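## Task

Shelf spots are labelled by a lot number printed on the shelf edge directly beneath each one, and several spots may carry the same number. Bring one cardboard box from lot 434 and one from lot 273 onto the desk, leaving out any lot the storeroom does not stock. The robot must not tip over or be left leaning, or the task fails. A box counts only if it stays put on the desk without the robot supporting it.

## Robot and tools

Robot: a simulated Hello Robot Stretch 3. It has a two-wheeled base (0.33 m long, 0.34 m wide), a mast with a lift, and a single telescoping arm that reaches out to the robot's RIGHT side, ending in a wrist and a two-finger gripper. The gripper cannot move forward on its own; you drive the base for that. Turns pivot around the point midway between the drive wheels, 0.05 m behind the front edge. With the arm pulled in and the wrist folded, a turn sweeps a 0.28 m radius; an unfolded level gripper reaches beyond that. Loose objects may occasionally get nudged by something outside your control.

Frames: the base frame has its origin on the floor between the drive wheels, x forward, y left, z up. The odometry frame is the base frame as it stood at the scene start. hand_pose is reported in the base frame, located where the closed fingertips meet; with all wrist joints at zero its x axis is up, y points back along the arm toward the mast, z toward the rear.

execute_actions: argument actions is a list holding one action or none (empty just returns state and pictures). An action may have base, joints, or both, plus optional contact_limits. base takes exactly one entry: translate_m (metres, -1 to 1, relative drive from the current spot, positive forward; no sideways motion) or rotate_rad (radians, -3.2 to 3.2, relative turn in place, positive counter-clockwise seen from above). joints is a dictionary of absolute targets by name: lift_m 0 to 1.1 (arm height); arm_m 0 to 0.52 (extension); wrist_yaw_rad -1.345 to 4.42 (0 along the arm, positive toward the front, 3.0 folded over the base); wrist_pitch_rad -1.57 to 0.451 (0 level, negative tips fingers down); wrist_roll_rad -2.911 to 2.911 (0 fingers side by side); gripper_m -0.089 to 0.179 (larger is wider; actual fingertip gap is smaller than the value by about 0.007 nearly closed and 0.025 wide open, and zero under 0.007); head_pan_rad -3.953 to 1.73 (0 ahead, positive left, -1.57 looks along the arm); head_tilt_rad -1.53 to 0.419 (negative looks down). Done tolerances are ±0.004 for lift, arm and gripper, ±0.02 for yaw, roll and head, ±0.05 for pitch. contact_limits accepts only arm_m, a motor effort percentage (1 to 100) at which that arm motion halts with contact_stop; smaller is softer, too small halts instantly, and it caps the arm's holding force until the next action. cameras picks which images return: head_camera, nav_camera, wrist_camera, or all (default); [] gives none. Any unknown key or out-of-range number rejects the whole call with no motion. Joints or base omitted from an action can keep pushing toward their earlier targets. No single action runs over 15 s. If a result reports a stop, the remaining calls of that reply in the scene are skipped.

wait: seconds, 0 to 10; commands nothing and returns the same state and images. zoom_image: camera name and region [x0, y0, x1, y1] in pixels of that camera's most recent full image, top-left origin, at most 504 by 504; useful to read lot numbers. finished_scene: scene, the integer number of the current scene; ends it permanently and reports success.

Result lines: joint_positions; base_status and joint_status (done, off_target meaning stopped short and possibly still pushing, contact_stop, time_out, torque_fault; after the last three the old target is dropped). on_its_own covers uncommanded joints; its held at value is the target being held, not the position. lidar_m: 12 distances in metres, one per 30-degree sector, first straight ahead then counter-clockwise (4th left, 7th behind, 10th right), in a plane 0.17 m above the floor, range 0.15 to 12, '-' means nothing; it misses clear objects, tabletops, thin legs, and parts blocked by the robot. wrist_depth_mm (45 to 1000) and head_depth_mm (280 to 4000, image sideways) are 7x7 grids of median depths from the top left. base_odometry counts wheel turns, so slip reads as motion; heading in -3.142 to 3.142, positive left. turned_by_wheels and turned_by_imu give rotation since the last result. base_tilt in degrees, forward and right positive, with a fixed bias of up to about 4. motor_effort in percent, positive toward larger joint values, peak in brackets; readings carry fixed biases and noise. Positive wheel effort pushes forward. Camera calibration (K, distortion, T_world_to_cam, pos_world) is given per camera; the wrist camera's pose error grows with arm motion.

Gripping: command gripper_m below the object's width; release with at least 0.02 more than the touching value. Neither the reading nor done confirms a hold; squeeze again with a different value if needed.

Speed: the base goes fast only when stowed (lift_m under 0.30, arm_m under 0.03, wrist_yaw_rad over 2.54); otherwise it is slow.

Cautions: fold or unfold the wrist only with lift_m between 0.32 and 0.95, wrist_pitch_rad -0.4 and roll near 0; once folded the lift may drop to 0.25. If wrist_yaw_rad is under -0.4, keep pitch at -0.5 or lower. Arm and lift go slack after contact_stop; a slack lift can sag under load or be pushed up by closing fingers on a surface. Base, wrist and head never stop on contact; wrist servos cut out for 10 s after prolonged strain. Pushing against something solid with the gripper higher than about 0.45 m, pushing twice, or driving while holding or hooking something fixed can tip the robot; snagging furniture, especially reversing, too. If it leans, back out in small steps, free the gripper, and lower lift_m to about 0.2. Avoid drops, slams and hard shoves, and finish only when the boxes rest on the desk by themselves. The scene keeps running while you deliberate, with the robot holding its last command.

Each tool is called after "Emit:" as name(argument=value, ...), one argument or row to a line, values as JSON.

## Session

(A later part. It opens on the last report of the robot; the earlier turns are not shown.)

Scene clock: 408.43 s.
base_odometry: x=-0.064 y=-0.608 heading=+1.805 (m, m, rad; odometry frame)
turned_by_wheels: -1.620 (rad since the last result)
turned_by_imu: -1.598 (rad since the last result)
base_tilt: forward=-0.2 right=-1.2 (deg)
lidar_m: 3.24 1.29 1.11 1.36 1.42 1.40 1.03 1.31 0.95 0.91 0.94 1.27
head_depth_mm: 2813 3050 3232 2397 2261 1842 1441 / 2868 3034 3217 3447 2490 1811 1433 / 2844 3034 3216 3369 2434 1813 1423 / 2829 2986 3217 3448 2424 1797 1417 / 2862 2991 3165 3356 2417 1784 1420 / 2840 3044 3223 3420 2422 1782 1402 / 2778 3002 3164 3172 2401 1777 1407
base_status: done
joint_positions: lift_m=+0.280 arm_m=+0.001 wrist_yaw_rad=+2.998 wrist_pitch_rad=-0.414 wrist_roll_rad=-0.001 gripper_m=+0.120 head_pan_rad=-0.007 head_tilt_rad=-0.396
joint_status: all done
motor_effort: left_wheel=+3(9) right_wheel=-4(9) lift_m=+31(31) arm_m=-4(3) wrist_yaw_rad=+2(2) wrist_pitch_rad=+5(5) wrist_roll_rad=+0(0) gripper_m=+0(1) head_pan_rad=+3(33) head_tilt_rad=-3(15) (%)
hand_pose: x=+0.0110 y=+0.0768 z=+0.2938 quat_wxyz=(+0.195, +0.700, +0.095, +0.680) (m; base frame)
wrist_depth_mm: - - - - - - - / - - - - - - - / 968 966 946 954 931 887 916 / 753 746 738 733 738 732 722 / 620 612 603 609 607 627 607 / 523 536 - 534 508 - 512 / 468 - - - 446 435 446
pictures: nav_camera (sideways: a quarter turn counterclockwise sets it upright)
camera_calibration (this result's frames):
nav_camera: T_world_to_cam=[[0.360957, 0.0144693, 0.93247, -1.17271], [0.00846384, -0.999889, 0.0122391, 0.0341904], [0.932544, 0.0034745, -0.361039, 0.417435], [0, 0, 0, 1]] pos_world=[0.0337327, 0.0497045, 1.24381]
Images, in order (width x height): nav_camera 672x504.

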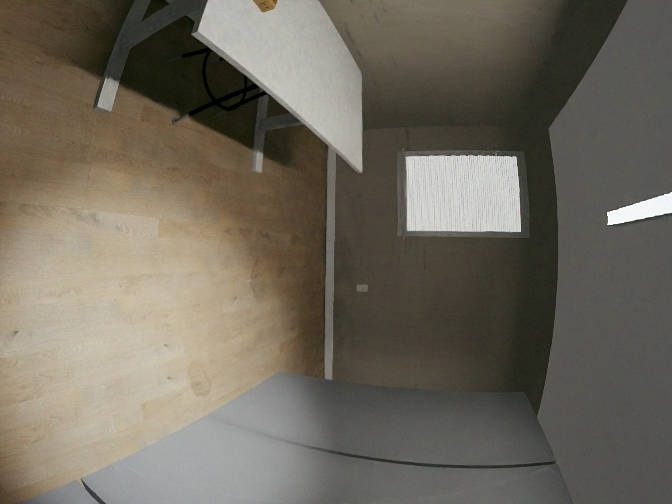

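Emit:
execute_actions(
  actions=[
    {"base": {"translate_m": 1.0}},
  ],
  cameras=["nav_camera"],
)

Emit:
execute_actions(
  actions=[
    {"base": {"translate_m": 0.9}},
  ],
  cameras=["nav_camera"],
)

Scene clock: 424.03 s.
base_odometry: x=-0.296 y=+0.365 heading=+1.805 (m, m, rad; odometry frame)
turned_by_wheels: +0.000 (rad since the last result)
turned_by_imu: +0.001 (rad since the last result)
base_tilt: forward=-0.4 right=-1.3 (deg)
lidar_m: 2.27 2.01 0.93 0.74 1.44 1.93 2.02 1.29 0.93 0.89 0.92 1.25
head_depth_mm: 1983 2109 2235 2411 2501 1819 1442 / 1937 2088 2227 2435 2499 1813 1437 / 1954 2079 2252 2394 2466 1809 1425 / 1925 2070 2223 2401 2445 1801 1426 / 1953 2078 2219 2369 2444 1784 1420 / 1936 2069 2218 2385 2393 1784 1419 / 1939 2055 2196 2345 2398 1762 1408
base_status: done
joint_positions: lift_m=+0.280 arm_m=+0.001 wrist_yaw_rad=+2.998 wrist_pitch_rad=-0.414 wrist_roll_rad=-0.001 gripper_m=+0.120 head_pan_rad=-0.007 head_tilt_rad=-0.396
joint_status: not commanded
motor_effort: left_wheel=+3(10) right_wheel=-5(9) lift_m=+31(30) arm_m=-4(4) wrist_yaw_rad=+1(1) wrist_pitch_rad=+5(5) wrist_roll_rad=+0(0) gripper_m=+1(1) head_pan_rad=+3(3) head_tilt_rad=-2(3) (%)
hand_pose: x=+0.0110 y=+0.0768 z=+0.2938 quat_wxyz=(+0.195, +0.700, +0.096, +0.680) (m; base frame)
wrist_depth_mm: - - - - - - - / - - - - - - - / 976 979 951 928 933 928 908 / 757 750 741 735 724 732 717 / 614 612 609 606 597 619 592 / 536 531 - 533 515 - 505 / 467 - - - 450 429 442
pictures: nav_camera (sideways: a quarter turn counterclockwise sets it upright)
camera_calibration (this result's frames):
nav_camera: T_world_to_cam=[[0.361519, 0.0145205, 0.932252, -1.17243], [0.00862403, -0.999888, 0.0122296, 0.0342017], [0.932325, 0.00361852, -0.361603, 0.41817], [0, 0, 0, 1]] pos_world=[0.0336899, 0.0497089, 1.24379]
Images, in order (width x height): nav_camera 672x504.

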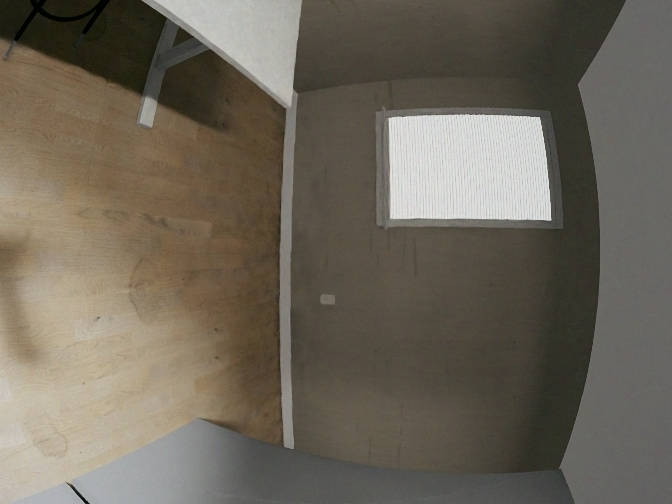

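Scene clock: 428.87 s.
base_odometry: x=-0.505 y=+1.240 heading=+1.805 (m, m, rad; odometry frame)
turned_by_wheels: +0.000 (rad since the last result)
turned_by_imu: +0.001 (rad since the last result)
base_tilt: forward=-0.4 right=-1.2 (deg)
lidar_m: 1.37 1.42 1.46 0.94 1.38 1.10 2.92 1.27 0.92 0.88 0.92 1.43
head_depth_mm: 1165 1244 1330 1435 1549 1685 1445 / 1158 1241 1324 1430 1557 1675 1429 / 1162 1230 1320 1434 1544 1657 1438 / 1163 1232 1320 1426 1551 1662 1418 / 1152 1223 1322 1421 1539 1660 1410 / 1142 1218 1299 1397 1526 1651 1406 / 1146 1223 1298 1387 1517 1639 1406
base_status: done
joint_positions: lift_m=+0.280 arm_m=+0.001 wrist_yaw_rad=+2.998 wrist_pitch_rad=-0.414 wrist_roll_rad=-0.001 gripper_m=+0.120 head_pan_rad=-0.007 head_tilt_rad=-0.396
joint_status: not commanded
motor_effort: left_wheel=+3(11) right_wheel=-5(8) lift_m=+31(31) arm_m=-4(3) wrist_yaw_rad=+2(1) wrist_pitch_rad=+5(5) wrist_roll_rad=+0(0) gripper_m=+1(0) head_pan_rad=+3(3) head_tilt_rad=-2(3) (%)
hand_pose: x=+0.0110 y=+0.0768 z=+0.2938 quat_wxyz=(+0.195, +0.700, +0.096, +0.680) (m; base frame)
wrist_depth_mm: - - - - - - - / - - - - - - - / 983 949 932 922 934 923 908 / 752 747 756 744 728 734 727 / 621 613 608 607 602 626 598 / 525 537 - 525 513 - 507 / 468 - - - 442 430 440
pictures: nav_camera (sideways: a quarter turn counterclockwise sets it upright)
camera_calibration (this result's frames):
nav_camera: T_world_to_cam=[[0.361664, 0.0145303, 0.932195, -1.17236], [0.00865582, -0.999888, 0.0122272, 0.0342047], [0.932268, 0.00364677, -0.36175, 0.418361], [0, 0, 0, 1]] pos_world=[0.0336793, 0.0497098, 1.24379]
Images, in order (width x height): nav_camera 672x504.

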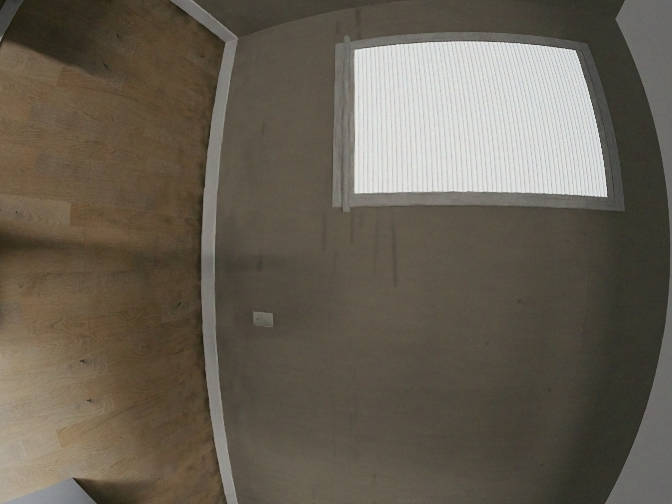

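Emit:
execute_actions(
  actions=[
    {"base": {"translate_m": 0.8}, "joints": {"head_pan_rad": -1.57, "head_tilt_rad": -0.5}},
  ],
  cameras=["nav_camera"],
)

Scene clock: 438.57 s.
base_odometry: x=-0.691 y=+2.019 heading=+1.805 (m, m, rad; odometry frame)
turned_by_wheels: +0.000 (rad since the last result)
turned_by_imu: +0.001 (rad since the last result)
base_tilt: forward=-0.3 right=-1.1 (deg)
lidar_m: 0.58 0.59 0.81 1.42 1.24 1.59 3.58 1.26 0.98 2.34 0.82 0.60
head_depth_mm: 1994 2118 1254 1238 1213 1209 1280 / 1982 2138 2362 2564 2038 1591 1339 / 1993 2144 2354 2588 2139 1622 1326 / 2011 2147 2333 2562 2114 1630 1323 / 1974 2165 2356 2558 2096 1628 1308 / 1971 2153 2302 2523 2100 1613 1311 / 1674 1708 1734 1746 1786 1592 1305
base_status: done
joint_positions: lift_m=+0.280 arm_m=+0.001 wrist_yaw_rad=+2.998 wrist_pitch_rad=-0.414 wrist_roll_rad=-0.001 gripper_m=+0.120 head_pan_rad=-1.563 head_tilt_rad=-0.495
joint_status: all done
motor_effort: left_wheel=+3(10) right_wheel=-4(8) lift_m=+31(32) arm_m=-4(4) wrist_yaw_rad=+1(1) wrist_pitch_rad=+5(5) wrist_roll_rad=+0(0) gripper_m=+1(0) head_pan_rad=-3(31) head_tilt_rad=-4(15) (%)
hand_pose: x=+0.0110 y=+0.0768 z=+0.2938 quat_wxyz=(+0.195, +0.700, +0.096, +0.680) (m; base frame)
wrist_depth_mm: - - - - - 966 665 / - - - - - 980 686 / 967 968 956 937 933 889 692 / 766 757 751 736 738 728 667 / 627 627 615 608 603 625 600 / 520 530 - 531 511 - 512 / 467 - - - 444 426 445
pictures: nav_camera (sideways: a quarter turn counterclockwise sets it upright)
camera_calibration (this result's frames):
nav_camera: T_world_to_cam=[[0.0206363, -0.451071, 0.892249, -1.11816], [-0.999639, -0.0246888, 0.0106388, 0.0424247], [0.0172297, -0.892146, -0.451418, 0.540629], [0, 0, 0, 1]] pos_world=[0.0561691, -0.0210005, 1.24127]
Images, in order (width x height): nav_camera 672x504.

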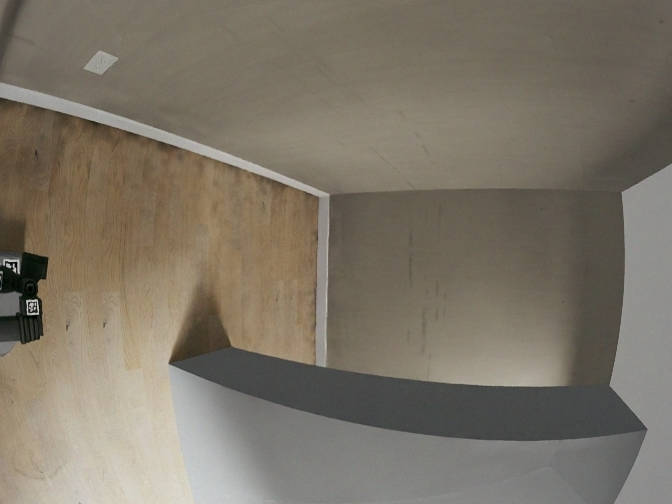

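Emit:
execute_actions(
  actions=[
    {"base": {"rotate_rad": -1.59}, "joints": {"head_pan_rad": 0.0, "head_tilt_rad": -0.5}},
  ],
  cameras=["nav_camera"],
)

Scene clock: 447.50 s.
base_odometry: x=-0.691 y=+2.019 heading=+0.215 (m, m, rad; odometry frame)
turned_by_wheels: -1.590 (rad since the last result)
turned_by_imu: -1.568 (rad since the last result)
base_tilt: forward=-0.3 right=-1.2 (deg)
lidar_m: 2.34 0.84 0.60 0.58 0.59 0.80 1.42 1.24 1.77 3.70 1.27 0.98
head_depth_mm: 1948 1179 1157 1149 1138 1202 1286 / 1985 2174 2375 2560 1899 1536 1340 / 2002 2162 2359 2590 2125 1635 1327 / 1973 2149 2364 2558 2084 1627 1315 / 1971 2149 2336 2511 2111 1611 1316 / 1978 2137 2371 2546 2074 1605 1309 / 1865 1851 1891 1919 1900 1591 1297
base_status: done
joint_positions: lift_m=+0.280 arm_m=+0.001 wrist_yaw_rad=+2.998 wrist_pitch_rad=-0.414 wrist_roll_rad=-0.001 gripper_m=+0.120 head_pan_rad=-0.007 head_tilt_rad=-0.495
joint_status: all done
motor_effort: left_wheel=+3(10) right_wheel=-5(9) lift_m=+32(31) arm_m=-3(4) wrist_yaw_rad=+1(2) wrist_pitch_rad=+5(5) wrist_roll_rad=+0(0) gripper_m=+1(0) head_pan_rad=+3(33) head_tilt_rad=-3(2) (%)
hand_pose: x=+0.0110 y=+0.0768 z=+0.2938 quat_wxyz=(+0.195, +0.700, +0.096, +0.680) (m; base frame)
wrist_depth_mm: 552 - 576 591 608 623 649 / 593 - 624 645 656 689 708 / 643 654 690 698 730 726 768 / 690 691 718 742 733 727 722 / 621 617 607 616 601 622 595 / 522 526 - 529 517 - 512 / 466 - - - 448 435 440
pictures: nav_camera (sideways: a quarter turn counterclockwise sets it upright)
camera_calibration (this result's frames):
nav_camera: T_world_to_cam=[[0.451369, 0.0137933, 0.892231, -1.12076], [0.00952714, -0.999898, 0.0106381, 0.0362696], [0.892287, 0.0036987, -0.451454, 0.535338], [0, 0, 0, 1]] pos_world=[0.0278549, 0.0497449, 1.24127]
Images, in order (width x height): nav_camera 672x504.

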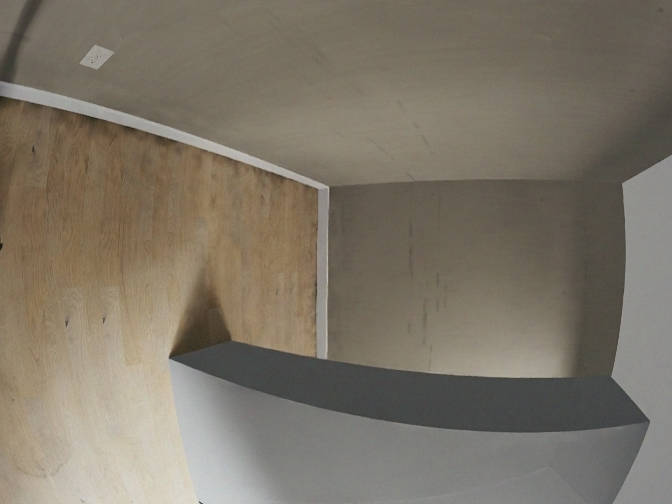

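Emit:
execute_actions(
  actions=[
    {"base": {"translate_m": 1.0}, "joints": {"head_pan_rad": -1.0, "head_tilt_rad": -0.5}},
  ],
  cameras=["nav_camera"],
)

Scene clock: 456.63 s.
base_odometry: x=+0.286 y=+2.232 heading=+0.216 (m, m, rad; odometry frame)
turned_by_wheels: +0.000 (rad since the last result)
turned_by_imu: +0.001 (rad since the last result)
base_tilt: forward=-0.4 right=-1.3 (deg)
lidar_m: 1.35 0.86 0.62 0.60 0.61 0.83 2.19 2.10 2.82 0.43 0.44 1.40
head_depth_mm: 334 356 380 408 443 483 530 / 352 376 404 437 477 522 579 / 372 399 432 470 514 569 637 / 396 426 463 507 561 624 707 / 425 462 1964 2220 1905 1515 1238 / 1622 1743 1863 2040 2043 1607 1312 / 1458 1535 1637 1764 1853 1589 1305
base_status: done
joint_positions: lift_m=+0.280 arm_m=+0.001 wrist_yaw_rad=+2.998 wrist_pitch_rad=-0.414 wrist_roll_rad=-0.001 gripper_m=+0.120 head_pan_rad=-0.993 head_tilt_rad=-0.495
joint_status: all done
motor_effort: left_wheel=+3(10) right_wheel=-4(8) lift_m=+31(31) arm_m=-4(3) wrist_yaw_rad=+0(2) wrist_pitch_rad=+5(5) wrist_roll_rad=+0(0) gripper_m=+1(0) head_pan_rad=-2(32) head_tilt_rad=-3(4) (%)
hand_pose: x=+0.0110 y=+0.0768 z=+0.2938 quat_wxyz=(+0.195, +0.700, +0.096, +0.680) (m; base frame)
wrist_depth_mm: 569 - 589 612 625 646 666 / 609 - 642 660 681 702 724 / 668 671 691 718 743 778 781 / 702 723 740 742 727 730 727 / 618 608 606 603 605 618 598 / 525 533 - 538 511 - 509 / 469 - - - 447 434 440
pictures: nav_camera (sideways: a quarter turn counterclockwise sets it upright)
camera_calibration (this result's frames):
nav_camera: T_world_to_cam=[[0.261006, -0.369007, 0.892026, -1.11933], [-0.828304, -0.560178, 0.0106305, 0.0413903], [0.49577, -0.741644, -0.451859, 0.538284], [0, 0, 0, 1]] pos_world=[0.0595699, 0.00936046, 1.24126]
Images, in order (width x height): nav_camera 672x504.

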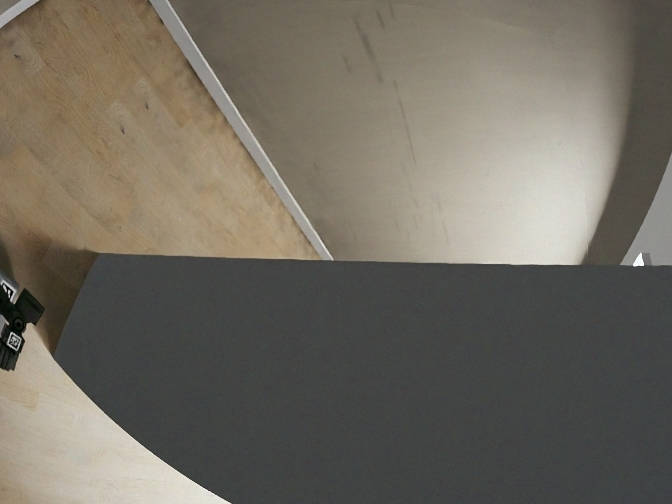

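Emit:
execute_actions(
  actions=[
    {"base": {"translate_m": 0.8}, "joints": {"head_pan_rad": -1.9, "head_tilt_rad": -0.5}},
  ],
  cameras=["nav_camera", "head_camera"],
)

Scene clock: 466.80 s.
base_odometry: x=+1.068 y=+2.404 heading=+0.216 (m, m, rad; odometry frame)
turned_by_wheels: +0.000 (rad since the last result)
turned_by_imu: +0.001 (rad since the last result)
base_tilt: forward=-0.2 right=-1.3 (deg)
lidar_m: 0.55 0.57 0.63 0.61 0.63 0.85 2.25 0.62 0.64 2.28 0.80 0.57
head_depth_mm: 889 1321 1275 782 1269 904 837 / 1129 1348 1292 1536 1208 1032 1255 / 1159 1293 1281 1563 1306 1494 1280 / 1188 1281 1397 1524 1701 1587 1318 / 1893 2102 2330 2520 2071 1628 1318 / 2778 3652 3935 2955 2076 1610 1304 / 3456 3731 3928 2943 2074 1591 1303
base_status: done
joint_positions: lift_m=+0.280 arm_m=+0.001 wrist_yaw_rad=+2.998 wrist_pitch_rad=-0.414 wrist_roll_rad=-0.001 gripper_m=+0.120 head_pan_rad=-1.893 head_tilt_rad=-0.495
joint_status: all done
motor_effort: left_wheel=+3(10) right_wheel=-4(8) lift_m=+31(31) arm_m=-4(3) wrist_yaw_rad=+2(2) wrist_pitch_rad=+5(5) wrist_roll_rad=+0(0) gripper_m=+1(1) head_pan_rad=-3(31) head_tilt_rad=-3(5) (%)
hand_pose: x=+0.0110 y=+0.0768 z=+0.2938 quat_wxyz=(+0.195, +0.700, +0.096, +0.680) (m; base frame)
wrist_depth_mm: 576 - 601 619 630 653 638 / 624 - 647 668 687 718 655 / 682 692 717 746 752 767 648 / 719 726 728 734 732 730 639 / 623 620 612 608 608 624 597 / 526 529 - 534 512 - 502 / 465 - - - 448 434 443
pictures: head_camera (sideways: a quarter turn clockwise sets it upright), nav_camera (sideways: a quarter turn counterclockwise sets it upright)
camera_calibration (this result's frames):
head_camera: T_world_to_cam=[[0.0915276, 0.420544, -0.902644, 1.18948], [0.937089, -0.343024, -0.0647956, 0.0782556], [-0.336878, -0.839927, -0.425483, 0.511384], [0, 0, 0, 1]] pos_world=[-0.00992865, -0.0438602, 1.29633]
nav_camera: T_world_to_cam=[[-0.126789, -0.433837, 0.892026, -1.11696], [-0.953699, 0.300576, 0.0106305, 0.0421552], [-0.272734, -0.849376, -0.451859, 0.542972], [0, 0, 0, 1]] pos_world=[0.0466714, -0.036064, 1.24126]
Images, in order (width x height): head_camera 896x504, nav_camera 672x504.

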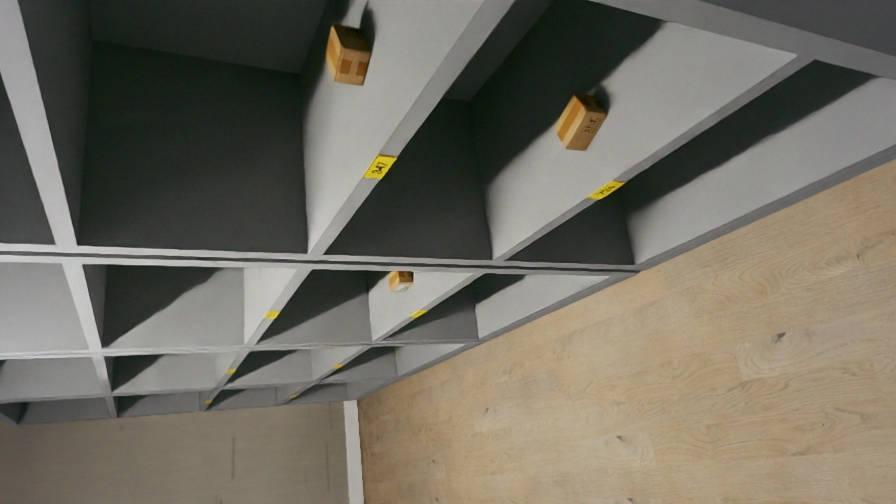

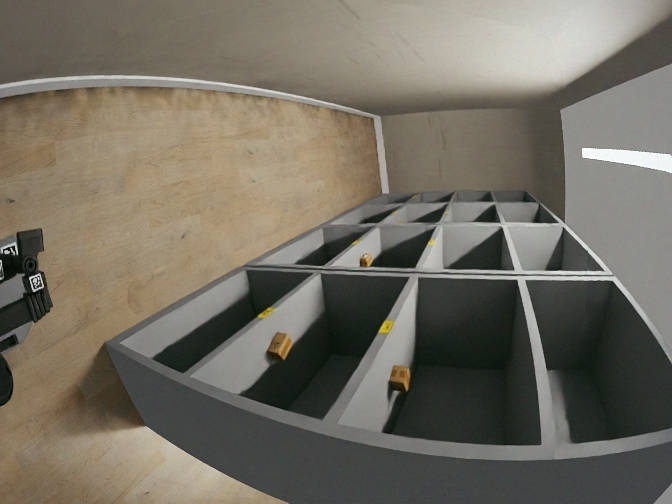

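Emit:
zoom_image(
  camera="head_camera",
  region=[300, 100, 700, 260],
)

Region (300, 100, 700, 260) of head_camera's 896x504 image, scaled by 1.260, with more detail than that image has; it fills the top 202 rows of this view, and the rest is white.

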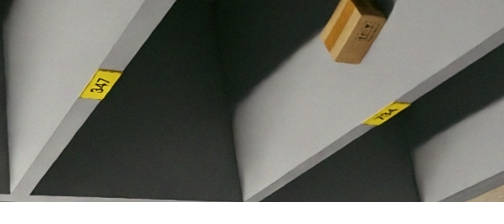

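Emit:
zoom_image(
  camera="head_camera",
  region=[560, 150, 660, 230],
)

Region (560, 150, 660, 230) of head_camera's 896x504 image, scaled by 5.040, with more detail than that image has; it fills the top 403 rows of this view, and the rest is white.

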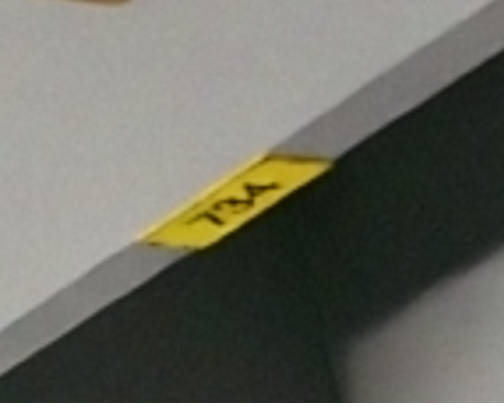

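Emit:
zoom_image(
  camera="head_camera",
  region=[370, 260, 470, 340],
)

Region (370, 260, 470, 340) of head_camera's 896x504 image, scaled by 5.040, with more detail than that image has; it fills the top 403 rows of this view, and the rest is white.

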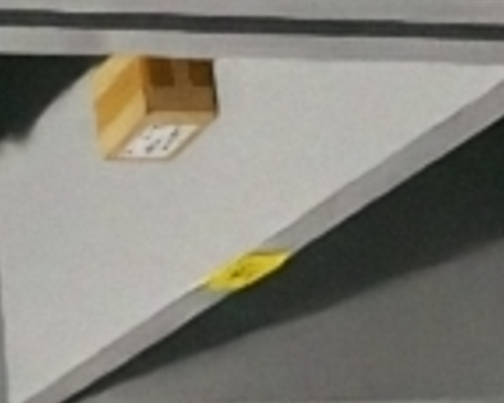

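Emit:
execute_actions(
  actions=[
    {"base": {"rotate_rad": -1.59}, "joints": {"head_pan_rad": -0.6, "head_tilt_rad": -0.6}},
  ],
  cameras=["head_camera"],
)

Scene clock: 492.73 s.
base_odometry: x=+1.068 y=+2.404 heading=-1.374 (m, m, rad; odometry frame)
turned_by_wheels: -1.590 (rad since the last result)
turned_by_imu: -1.568 (rad since the last result)
base_tilt: forward=-0.4 right=-1.3 (deg)
lidar_m: 2.27 0.80 0.58 0.55 0.57 0.64 0.61 0.63 0.85 2.16 0.62 0.64
head_depth_mm: 502 572 665 795 986 1342 1258 / 499 538 598 695 834 1049 1219 / 1132 1222 896 719 823 931 1112 / 1271 1366 890 1461 1138 1368 1214 / 1231 1337 1109 1445 1587 1442 1236 / 1153 1244 1389 1482 1704 1489 1232 / 1106 1245 1865 2175 1825 1467 1229
base_status: done
joint_positions: lift_m=+0.280 arm_m=+0.001 wrist_yaw_rad=+2.998 wrist_pitch_rad=-0.414 wrist_roll_rad=-0.001 gripper_m=+0.120 head_pan_rad=-0.607 head_tilt_rad=-0.593
joint_status: all done
motor_effort: left_wheel=+4(10) right_wheel=-5(10) lift_m=+31(31) arm_m=-3(4) wrist_yaw_rad=+1(1) wrist_pitch_rad=+5(5) wrist_roll_rad=+0(0) gripper_m=+1(0) head_pan_rad=+3(33) head_tilt_rad=-5(17) (%)
hand_pose: x=+0.0110 y=+0.0768 z=+0.2938 quat_wxyz=(+0.195, +0.700, +0.096, +0.680) (m; base frame)
wrist_depth_mm: 526 - 547 563 583 600 612 / 567 - 600 613 634 659 683 / 620 631 655 661 696 725 745 / 661 678 698 710 729 731 725 / 615 613 615 608 602 626 595 / 519 530 - 533 520 - 505 / 466 - - - 446 432 439
pictures: head_camera (sideways: a quarter turn clockwise sets it upright)
camera_calibration (this result's frames):
head_camera: T_world_to_cam=[[-0.448544, 0.255246, -0.856538, 1.13264], [0.587437, 0.806467, -0.0672982, 0.0836382], [0.673592, -0.533348, -0.511677, 0.617375], [0, 0, 0, 1]] pos_world=[0.0430473, -0.0272775, 1.29167]
Images, in order (width x height): head_camera 896x504.

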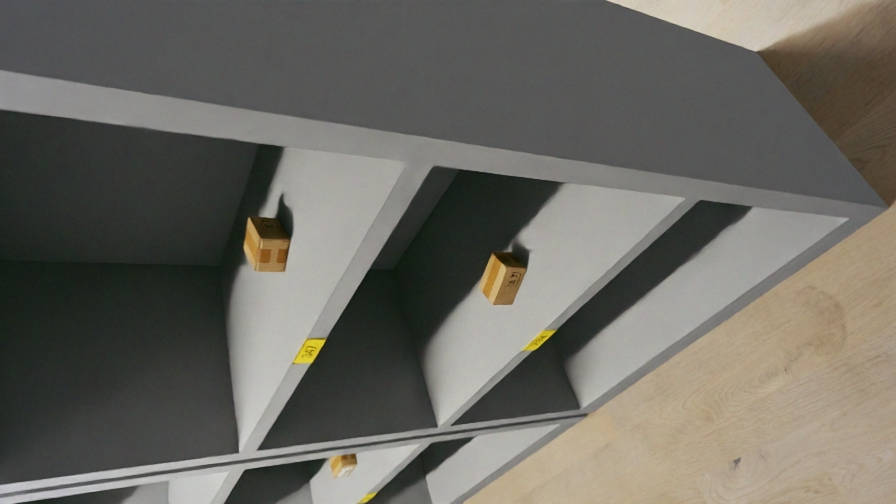

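Emit:
execute_actions(
  actions=[
    {"base": {"translate_m": 1.0}, "joints": {"head_pan_rad": -1.1, "head_tilt_rad": -0.6}},
  ],
  cameras=["head_camera", "nav_camera"],
)

Scene clock: 502.73 s.
base_odometry: x=+1.263 y=+1.423 heading=-1.374 (m, m, rad; odometry frame)
turned_by_wheels: +0.000 (rad since the last result)
turned_by_imu: +0.001 (rad since the last result)
base_tilt: forward=-0.4 right=-1.3 (deg)
lidar_m: 2.21 0.84 0.60 0.58 0.59 0.80 1.60 0.70 0.75 0.89 0.53 1.23
head_depth_mm: 707 767 814 600 501 886 736 / 738 799 845 595 1009 885 739 / 654 750 810 590 1032 881 785 / 521 582 658 586 872 876 1091 / 435 475 523 574 674 792 951 / 423 469 520 594 709 859 1131 / 447 1035 792 1253 1077 1275 1183
base_status: done
joint_positions: lift_m=+0.280 arm_m=+0.001 wrist_yaw_rad=+2.998 wrist_pitch_rad=-0.414 wrist_roll_rad=-0.001 gripper_m=+0.120 head_pan_rad=-1.093 head_tilt_rad=-0.593
joint_status: all done
motor_effort: left_wheel=+3(11) right_wheel=-5(8) lift_m=+31(31) arm_m=-4(3) wrist_yaw_rad=+1(1) wrist_pitch_rad=+5(5) wrist_roll_rad=+0(0) gripper_m=+1(0) head_pan_rad=-3(25) head_tilt_rad=-4(7) (%)
hand_pose: x=+0.0110 y=+0.0768 z=+0.2938 quat_wxyz=(+0.195, +0.700, +0.096, +0.680) (m; base frame)
wrist_depth_mm: 545 - 574 591 598 622 642 / 591 - 628 643 655 680 706 / 634 659 681 699 722 742 770 / 687 701 717 727 744 734 724 / 628 612 608 603 605 626 597 / 523 528 - 533 515 - 506 / 463 - - - 448 432 438
pictures: head_camera (sideways: a quarter turn clockwise sets it upright), nav_camera (sideways: a quarter turn counterclockwise sets it upright)
camera_calibration (this result's frames):
head_camera: T_world_to_cam=[[-0.277682, 0.435583, -0.856248, 1.13122], [0.896016, 0.438889, -0.0673108, 0.0817723], [0.346478, -0.785903, -0.512161, 0.620001], [0, 0, 0, 1]] pos_world=[0.0260326, -0.0413682, 1.29165]
nav_camera: T_world_to_cam=[[0.262113, -0.469109, 0.843347, -1.05585], [-0.879692, -0.475461, 0.00893609, 0.043911], [0.396786, -0.744227, -0.537296, 0.650053], [0, 0, 0, 1]] pos_world=[0.0574487, 0.00935636, 1.23933]
Images, in order (width x height): head_camera 896x504, nav_camera 672x504.

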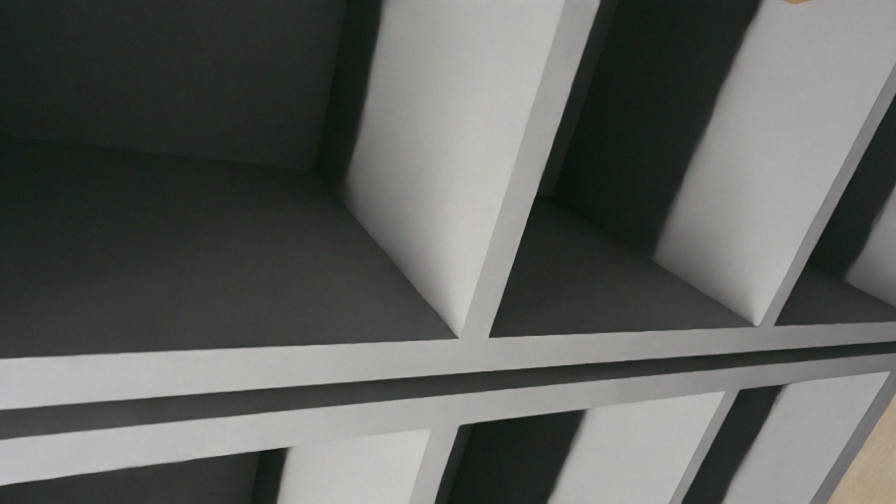

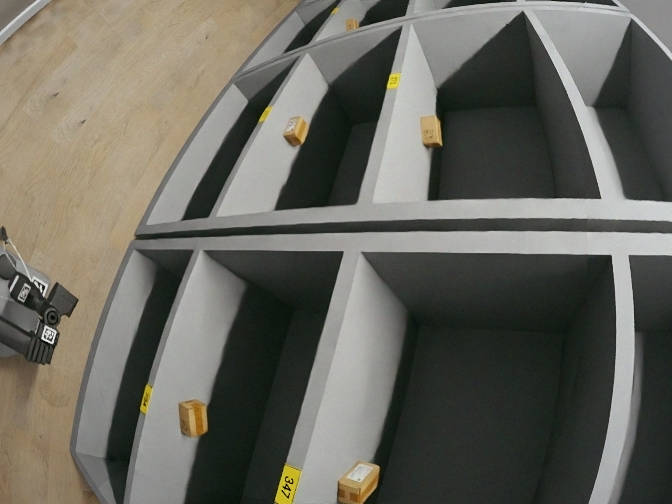

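Emit:
zoom_image(
  camera="nav_camera",
  region=[240, 50, 460, 170],
)

Region (240, 50, 460, 170) of nav_camera's 672x504 image, scaled by 2.291, with more detail than that image has; it fills the top 275 rows of this view, and the rest is white.

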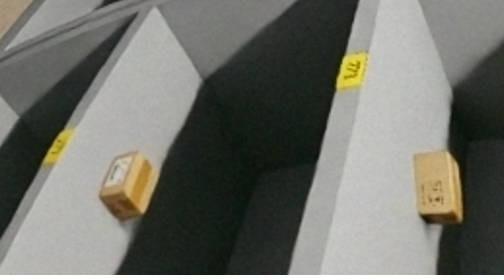

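Emit:
zoom_image(
  camera="nav_camera",
  region=[370, 60, 420, 100],
)

Region (370, 60, 420, 100) of nav_camera's 672x504 image, scaled by 10.080, with more detail than that image has; it fills the top 403 rows of this view, and the rest is white.

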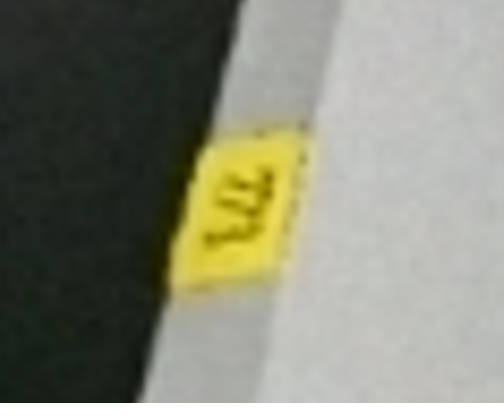

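Emit:
execute_actions(
  actions=[
    {"base": {"translate_m": 0.75}, "joints": {"head_pan_rad": -1.57, "head_tilt_rad": -0.75}},
  ],
  cameras=["head_camera", "nav_camera"],
)

Scene clock: 518.43 s.
base_odometry: x=+1.410 y=+0.688 heading=-1.374 (m, m, rad; odometry frame)
turned_by_wheels: +0.000 (rad since the last result)
turned_by_imu: +0.001 (rad since the last result)
base_tilt: forward=-0.3 right=-1.1 (deg)
lidar_m: 1.49 0.86 0.62 0.59 0.61 0.82 2.14 0.61 0.55 0.87 0.70 0.64
head_depth_mm: 719 797 636 513 909 828 1038 / 718 796 632 510 961 838 1119 / 716 791 626 525 948 838 1118 / 716 793 619 520 947 827 1114 / 715 792 603 518 942 825 1111 / 713 788 590 512 937 822 1100 / 716 775 602 509 935 820 1102
base_status: done
joint_positions: lift_m=+0.280 arm_m=+0.001 wrist_yaw_rad=+2.998 wrist_pitch_rad=-0.414 wrist_roll_rad=-0.001 gripper_m=+0.120 head_pan_rad=-1.563 head_tilt_rad=-0.741
joint_status: all done
motor_effort: left_wheel=+3(11) right_wheel=-4(8) lift_m=+31(31) arm_m=-4(4) wrist_yaw_rad=+2(1) wrist_pitch_rad=+5(5) wrist_roll_rad=+0(0) gripper_m=+1(1) head_pan_rad=-2(24) head_tilt_rad=-6(26) (%)
hand_pose: x=+0.0110 y=+0.0768 z=+0.2938 quat_wxyz=(+0.195, +0.700, +0.096, +0.680) (m; base frame)
wrist_depth_mm: 559 - 588 601 630 637 665 / 601 - 646 668 679 711 727 / 660 673 699 718 744 764 787 / 697 705 738 742 732 728 724 / 617 608 615 604 599 622 600 / 522 533 - 538 519 - 508 / 469 - - - 444 434 442
pictures: head_camera (sideways: a quarter turn clockwise sets it upright), nav_camera (sideways: a quarter turn counterclockwise sets it upright)
camera_calibration (this result's frames):
head_camera: T_world_to_cam=[[-0.0511634, 0.634092, -0.771563, 1.01943], [0.997547, -0.00450588, -0.0698518, 0.0844479], [-0.0477691, -0.773245, -0.632306, 0.778711], [0, 0, 0, 1]] pos_world=[0.00511515, -0.0438981, 1.28484]
nav_camera: T_world_to_cam=[[0.0220807, -0.654792, 0.755486, -0.939849], [-0.999629, -0.0265027, 0.00624588, 0.0481464], [0.0159327, -0.755344, -0.655135, 0.805676], [0, 0, 0, 1]] pos_world=[0.0560445, -0.00556759, 1.23757]
Images, in order (width x height): head_camera 896x504, nav_camera 672x504.

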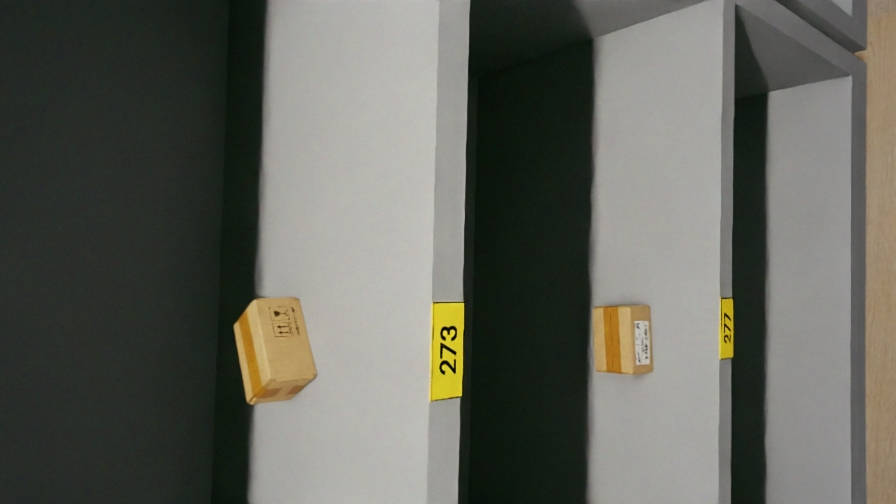

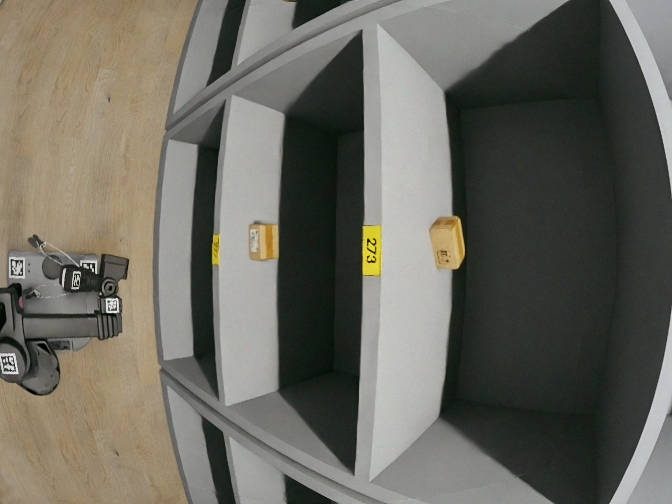

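Emit:
zoom_image(
  camera="head_camera",
  region=[180, 250, 500, 450],
)

Region (180, 250, 500, 450) of head_camera's 896x504 image, scaled by 1.575, with more detail than that image has; it fills the top 315 rows of this view, and the rest is white.

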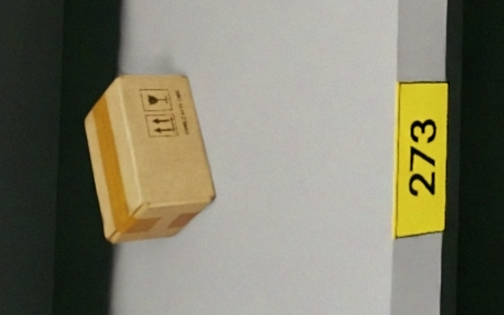

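Emit:
execute_actions(
  actions=[
    {"joints": {"lift_m": 0.62, "gripper_m": 0.16, "wrist_pitch_rad": -0.4}},
  ],
  cameras=[],
)

Emit:
execute_actions(
  actions=[
    {"joints": {"wrist_yaw_rad": 0.0}},
  ],
  cameras=["wrist_camera"],
)

Scene clock: 571.87 s.
base_odometry: x=+1.410 y=+0.688 heading=-1.374 (m, m, rad; odometry frame)
turned_by_wheels: +0.000 (rad since the last result)
turned_by_imu: +0.000 (rad since the last result)
base_tilt: forward=-0.2 right=-1.3 (deg)
lidar_m: 1.49 0.87 0.62 0.59 0.61 0.82 2.14 0.61 0.55 0.87 0.70 0.64
head_depth_mm: 716 792 639 515 911 825 1035 / 717 796 630 510 963 840 1134 / 715 794 623 526 951 835 1121 / 716 792 618 521 951 831 1117 / 714 794 604 517 942 826 1121 / 712 788 589 513 940 823 1112 / 715 780 603 507 933 823 1098
base_status: not commanded
joint_positions: lift_m=+0.620 arm_m=+0.001 wrist_yaw_rad=+2.998 wrist_pitch_rad=-0.414 wrist_roll_rad=-0.001 gripper_m=+0.160 head_pan_rad=-1.563 head_tilt_rad=-0.741
joint_status: all done
motor_effort: left_wheel=+3(3) right_wheel=-4(5) lift_m=+40(40) arm_m=-3(3) wrist_yaw_rad=+1(0) wrist_pitch_rad=+5(5) wrist_roll_rad=+0(0) gripper_m=+1(82) head_pan_rad=-3(3) head_tilt_rad=-5(6) (%)
hand_pose: x=+0.0110 y=+0.0768 z=+0.6334 quat_wxyz=(+0.195, +0.700, +0.096, +0.680) (m; base frame)
wrist_depth_mm: 565 - 589 613 627 637 662 / 607 - 652 653 678 694 726 / 663 675 705 729 744 775 810 / 734 745 771 790 839 878 910 / 819 800 880 904 932 943 999 / 874 - 935 947 946 944 938 / 842 806 830 838 824 824 -
pictures: none
No camera images: the call's "cameras" was empty. Leave "cameras" out to get every camera's image.

Scene clock: 574.37 s.
base_odometry: x=+1.410 y=+0.688 heading=-1.374 (m, m, rad; odometry frame)
turned_by_wheels: +0.000 (rad since the last result)
turned_by_imu: +0.000 (rad since the last result)
base_tilt: forward=-0.2 right=-1.3 (deg)
lidar_m: 1.49 0.86 0.62 0.59 0.61 0.82 2.14 0.61 0.55 0.87 0.70 0.64
head_depth_mm: 718 795 639 513 909 824 1031 / 717 798 629 509 961 838 1119 / 716 791 625 526 956 831 1120 / 718 794 618 521 947 830 - / 715 789 603 516 944 826 1112 / 716 791 591 512 935 821 1106 / 713 780 601 508 936 819 1107
base_status: not commanded
joint_positions: lift_m=+0.620 arm_m=+0.001 wrist_yaw_rad=+0.003 wrist_pitch_rad=-0.414 wrist_roll_rad=-0.001 gripper_m=+0.160 head_pan_rad=-1.563 head_tilt_rad=-0.741
joint_status: all done
motor_effort: left_wheel=+3(3) right_wheel=-5(4) lift_m=+40(40) arm_m=-3(4) wrist_yaw_rad=-2(2) wrist_pitch_rad=+5(5) wrist_roll_rad=+0(0) gripper_m=+0(1) head_pan_rad=-3(3) head_tilt_rad=-6(6) (%)
hand_pose: x=-0.0208 y=-0.3707 z=+0.6334 quat_wxyz=(+0.693, +0.147, -0.691, -0.144) (m; base frame)
wrist_depth_mm: 594 598 591 585 577 578 437 / 633 645 641 637 629 609 443 / 511 501 499 497 490 488 435 / 395 381 331 389 387 389 383 / 328 336 322 320 319 329 316 / 285 - 275 274 273 270 270 / 681 730 721 726 713 674 -
pictures: wrist_camera
camera_calibration (this result's frames):
wrist_camera: T_world_to_cam=[[-0.998884, -0.040508, -0.024291, -0.013764], [-0.00357023, 0.577563, -0.816338, 0.763687], [0.0470978, -0.815341, -0.577063, 0.230429], [0, 0, 0, 1]] pos_world=[-0.0218748, -0.253757, 0.756065]
Images, in order (width x height): wrist_camera 644x364.

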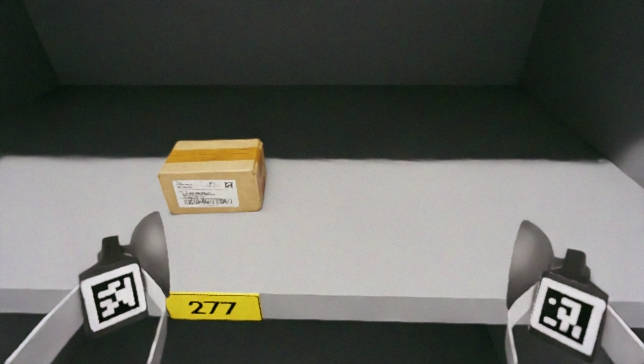

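Emit:
execute_actions(
  actions=[
    {"joints": {"lift_m": 1.08, "wrist_pitch_rad": -0.33}},
  ],
  cameras=["wrist_camera"],
)

Scene clock: 586.80 s.
base_odometry: x=+1.410 y=+0.688 heading=-1.374 (m, m, rad; odometry frame)
turned_by_wheels: +0.000 (rad since the last result)
turned_by_imu: +0.000 (rad since the last result)
base_tilt: forward=-0.3 right=-1.2 (deg)
lidar_m: 1.49 0.86 0.62 0.59 0.61 0.82 2.14 0.61 0.55 0.87 0.70 0.64
head_depth_mm: - - - - - 827 1037 / - - - - - 820 1110 / - - - - - 826 1127 / 710 794 648 1072 923 830 1117 / 716 792 614 517 943 827 1113 / 714 790 588 514 941 826 1110 / 712 776 602 509 935 817 1101
base_status: not commanded
joint_positions: lift_m=+1.080 arm_m=+0.001 wrist_yaw_rad=+0.003 wrist_pitch_rad=-0.350 wrist_roll_rad=-0.001 gripper_m=+0.160 head_pan_rad=-1.563 head_tilt_rad=-0.741
joint_status: all done
motor_effort: left_wheel=+3(3) right_wheel=-5(5) lift_m=+40(42) arm_m=-4(4) wrist_yaw_rad=-3(3) wrist_pitch_rad=+8(8) wrist_roll_rad=+0(0) gripper_m=+1(1) head_pan_rad=-2(3) head_tilt_rad=-5(6) (%)
hand_pose: x=-0.0208 y=-0.3782 z=+1.1080 quat_wxyz=(+0.697, +0.124, -0.695, -0.122) (m; base frame)
wrist_depth_mm: 601 591 591 582 573 570 438 / 637 649 638 631 624 613 438 / 594 607 601 595 581 583 435 / 453 453 427 449 443 446 414 / 366 375 361 360 359 372 355 / 309 - 300 300 301 299 297 / 675 283 273 272 273 270 -
pictures: wrist_camera
camera_calibration (this result's frames):
wrist_camera: T_world_to_cam=[[-0.998889, -0.041756, -0.021864, -0.00572923], [-0.00328353, 0.524391, -0.851471, 1.17428], [0.0470193, -0.850453, -0.523946, 0.426039], [0, 0, 0, 1]] pos_world=[-0.0218991, -0.253697, 1.22296]
Images, in order (width x height): wrist_camera 644x364.

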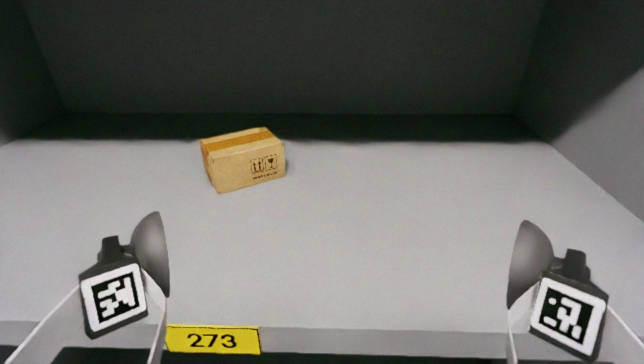

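Emit:
zoom_image(
  camera="wrist_camera",
  region=[170, 100, 330, 220],
)

Region (170, 100, 330, 220) of wrist_camera's 644x364 image, scaled by 3.150; it fills the top 378 rows of this view, and the rest is white.

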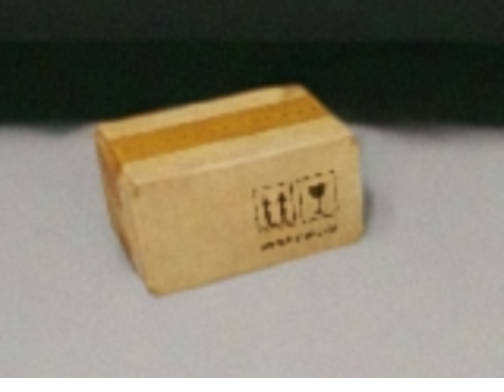

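Emit:
execute_actions(
  actions=[
    {"joints": {"wrist_yaw_rad": 0.55, "arm_m": 0.305}, "contact_limits": {"arm_m": 40}},
  ],
  cameras=["wrist_camera"],
)

Scene clock: 676.23 s.
base_odometry: x=+1.410 y=+0.688 heading=-1.374 (m, m, rad; odometry frame)
turned_by_wheels: +0.000 (rad since the last result)
turned_by_imu: +0.000 (rad since the last result)
base_tilt: forward=-0.3 right=-1.2 (deg)
lidar_m: 1.49 0.86 0.62 0.59 0.61 0.82 2.14 0.61 0.55 0.87 0.70 0.64
head_depth_mm: 721 795 635 512 910 826 1041 / - 795 631 510 961 838 1112 / - 818 624 525 954 832 1123 / - 785 619 521 947 830 1112 / 727 800 601 516 939 828 1108 / 714 777 589 513 936 823 1107 / 714 780 601 508 930 818 1107
base_status: not commanded
joint_positions: lift_m=+1.080 arm_m=+0.305 wrist_yaw_rad=+0.548 wrist_pitch_rad=-0.350 wrist_roll_rad=-0.001 gripper_m=+0.160 head_pan_rad=-1.563 head_tilt_rad=-0.741
joint_status: all done
motor_effort: left_wheel=+3(3) right_wheel=-5(4) lift_m=+39(40) arm_m=+5(4) wrist_yaw_rad=+1(3) wrist_pitch_rad=+8(8) wrist_roll_rad=+0(0) gripper_m=+1(1) head_pan_rad=-2(2) head_tilt_rad=-6(6) (%)
contact_limits: arm_m 40 (drawing in: default 32, maximum 52; extending or still: default 44, maximum 72)
hand_pose: x=+0.0996 y=-0.6482 z=+1.1080 quat_wxyz=(+0.704, +0.307, -0.636, +0.070) (m; base frame)
wrist_depth_mm: 381 456 438 367 317 278 248 / 394 475 479 399 337 293 260 / 406 494 530 432 364 314 276 / 413 452 449 436 395 334 291 / 361 375 360 360 355 348 309 / 306 - 301 298 299 296 295 / 252 251 251 201 248 255 -
pictures: wrist_camera
camera_calibration (this result's frames):
wrist_camera: T_world_to_cam=[[-0.832529, -0.553549, -0.0218641, -0.245006], [-0.27466, 0.446715, -0.851474, 1.29292], [0.4811, -0.702872, -0.523941, 0.243228], [0, 0, 0, 1]] pos_world=[0.0341204, -0.542231, 1.22297]
Images, in order (width x height): wrist_camera 644x364.

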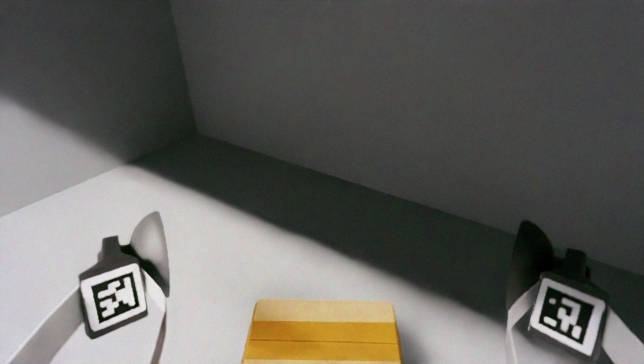

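Emit:
execute_actions(
  actions=[
    {"joints": {"lift_m": 0.99}},
  ],
  cameras=["wrist_camera"],
)

Scene clock: 687.47 s.
base_odometry: x=+1.410 y=+0.688 heading=-1.374 (m, m, rad; odometry frame)
turned_by_wheels: +0.000 (rad since the last result)
turned_by_imu: +0.000 (rad since the last result)
base_tilt: forward=-0.4 right=-1.3 (deg)
lidar_m: 1.49 0.86 0.62 0.59 0.61 0.83 2.14 0.61 0.55 0.87 0.70 0.64
head_depth_mm: 719 - 594 512 909 825 1033 / 705 - 603 508 962 838 1110 / 705 - 572 524 953 837 1122 / 715 - 564 520 950 830 1117 / 712 790 585 516 945 828 1117 / 714 785 581 514 936 823 1101 / 716 778 601 508 932 818 1105
base_status: not commanded
joint_positions: lift_m=+0.990 arm_m=+0.305 wrist_yaw_rad=+0.548 wrist_pitch_rad=-0.350 wrist_roll_rad=-0.001 gripper_m=+0.160 head_pan_rad=-1.563 head_tilt_rad=-0.741
joint_status: all done
motor_effort: left_wheel=+3(3) right_wheel=-5(5) lift_m=+31(33) arm_m=+4(4) wrist_yaw_rad=+1(1) wrist_pitch_rad=+8(8) wrist_roll_rad=+0(0) gripper_m=+0(1) head_pan_rad=-3(3) head_tilt_rad=-6(6) (%)
hand_pose: x=+0.0996 y=-0.6482 z=+1.0184 quat_wxyz=(+0.704, +0.307, -0.636, +0.070) (m; base frame)
wrist_depth_mm: 378 455 439 370 318 278 247 / 393 456 466 402 339 295 262 / 364 360 360 360 337 312 275 / 275 273 272 174 266 267 267 / 221 227 146 139 145 224 214 / 189 - 133 131 132 181 180 / - 153 148 148 147 155 -
pictures: wrist_camera
camera_calibration (this result's frames):
wrist_camera: T_world_to_cam=[[-0.832529, -0.553551, -0.0218616, -0.246972], [-0.274631, 0.446668, -0.851508, 1.21656], [0.481117, -0.702901, -0.523886, 0.196157], [0, 0, 0, 1]] pos_world=[0.0341203, -0.542233, 1.13328]
Images, in order (width x height): wrist_camera 644x364.

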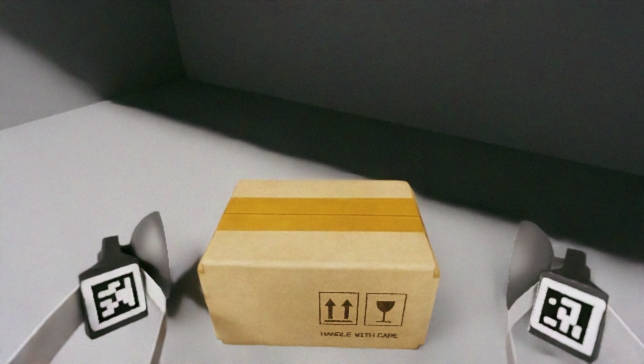

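Emit:
execute_actions(
  actions=[
    {"joints": {"gripper_m": 0.03}},
  ],
  cameras=["wrist_camera"],
)

Scene clock: 694.53 s.
base_odometry: x=+1.410 y=+0.688 heading=-1.374 (m, m, rad; odometry frame)
turned_by_wheels: +0.000 (rad since the last result)
turned_by_imu: +0.000 (rad since the last result)
base_tilt: forward=-0.3 right=-1.3 (deg)
lidar_m: 1.49 0.87 0.62 0.59 0.61 0.82 2.14 0.61 0.55 0.87 0.70 0.64
head_depth_mm: 719 - 594 513 906 825 1037 / 708 - 604 507 961 840 1111 / 705 - 572 524 951 833 1118 / 716 - 563 522 949 827 1111 / 715 791 587 516 943 825 1107 / 717 786 584 511 939 823 1101 / 714 776 602 509 934 822 1105
base_status: not commanded
joint_positions: lift_m=+0.990 arm_m=+0.305 wrist_yaw_rad=+0.549 wrist_pitch_rad=-0.350 wrist_roll_rad=-0.001 gripper_m=+0.031 head_pan_rad=-1.563 head_tilt_rad=-0.741
joint_status: all done
motor_effort: left_wheel=+3(3) right_wheel=-4(5) lift_m=+31(31) arm_m=+4(4) wrist_yaw_rad=+1(1) wrist_pitch_rad=+8(8) wrist_roll_rad=+0(0) gripper_m=-27(100) head_pan_rad=-2(3) head_tilt_rad=-6(6) (%)
hand_pose: x=+0.0998 y=-0.6481 z=+1.0184 quat_wxyz=(+0.704, +0.307, -0.636, +0.070) (m; base frame)
wrist_depth_mm: 378 457 443 369 319 279 249 / 391 459 462 398 340 295 261 / 363 364 361 358 341 312 276 / 276 273 272 174 257 268 267 / 220 219 145 139 139 216 214 / 184 189 132 131 130 186 179 / 157 155 152 147 148 150 155
pictures: wrist_camera
camera_calibration (this result's frames):
wrist_camera: T_world_to_cam=[[-0.831995, -0.554352, -0.0218619, -0.247321], [-0.275024, 0.44635, -0.851548, 1.21646], [0.481815, -0.702471, -0.523821, 0.196291], [0, 0, 0, 1]] pos_world=[0.0342089, -0.542181, 1.13329]
Images, in order (width x height): wrist_camera 644x364.

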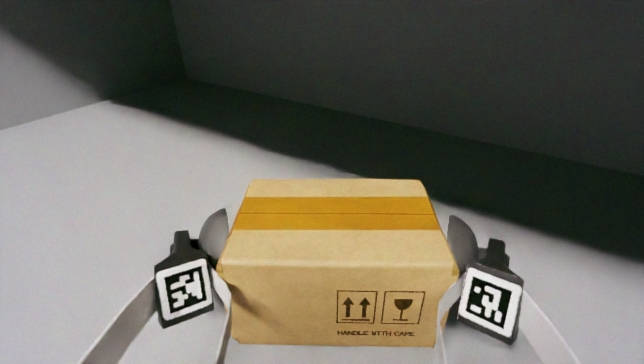

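Emit:
execute_actions(
  actions=[
    {"joints": {"lift_m": 1.06}},
  ],
  cameras=["wrist_camera"],
)

Scene clock: 700.17 s.
base_odometry: x=+1.410 y=+0.688 heading=-1.374 (m, m, rad; odometry frame)
turned_by_wheels: +0.000 (rad since the last result)
turned_by_imu: +0.000 (rad since the last result)
base_tilt: forward=-0.3 right=-1.0 (deg)
lidar_m: 1.49 0.87 0.62 0.59 0.61 0.82 2.14 0.61 0.55 0.87 0.70 0.64
head_depth_mm: - 796 637 514 911 825 1035 / - 808 630 509 963 840 1111 / - 809 623 525 958 836 1122 / 691 - 619 522 950 828 1115 / 705 752 612 517 940 828 1115 / 716 763 608 512 935 824 1104 / 715 780 600 508 935 819 1104
base_status: not commanded
joint_positions: lift_m=+1.060 arm_m=+0.305 wrist_yaw_rad=+0.549 wrist_pitch_rad=-0.352 wrist_roll_rad=-0.001 gripper_m=+0.052 head_pan_rad=-1.563 head_tilt_rad=-0.741
joint_status: all done
on_its_own: gripper_m is held at +0.051, not at your +0.030, by its stall guard, which is not easing now
motor_effort: left_wheel=+3(3) right_wheel=-4(5) lift_m=+40(42) arm_m=+4(5) wrist_yaw_rad=+0(0) wrist_pitch_rad=+9(9) wrist_roll_rad=+0(0) gripper_m=-19(20) head_pan_rad=-2(2) head_tilt_rad=-5(6) (%)
hand_pose: x=+0.0997 y=-0.6478 z=+1.0875 quat_wxyz=(+0.704, +0.308, -0.636, +0.069) (m; base frame)
wrist_depth_mm: 379 455 443 367 316 279 248 / 394 474 485 397 339 296 261 / 405 478 512 434 368 315 275 / 396 408 404 175 366 335 293 / 328 328 146 139 139 323 301 / 275 283 133 131 130 278 268 / 235 230 228 148 148 225 230
pictures: wrist_camera
camera_calibration (this result's frames):
wrist_camera: T_world_to_cam=[[-0.832023, -0.554307, -0.0219534, -0.24567], [-0.276109, 0.448118, -0.850267, 1.27501], [0.481147, -0.70138, -0.525893, 0.235738], [0, 0, 0, 1]] pos_world=[0.0342145, -0.542191, 1.20268]
Images, in order (width x height): wrist_camera 644x364.

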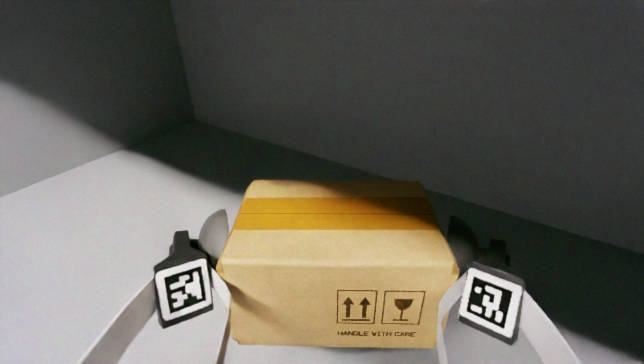

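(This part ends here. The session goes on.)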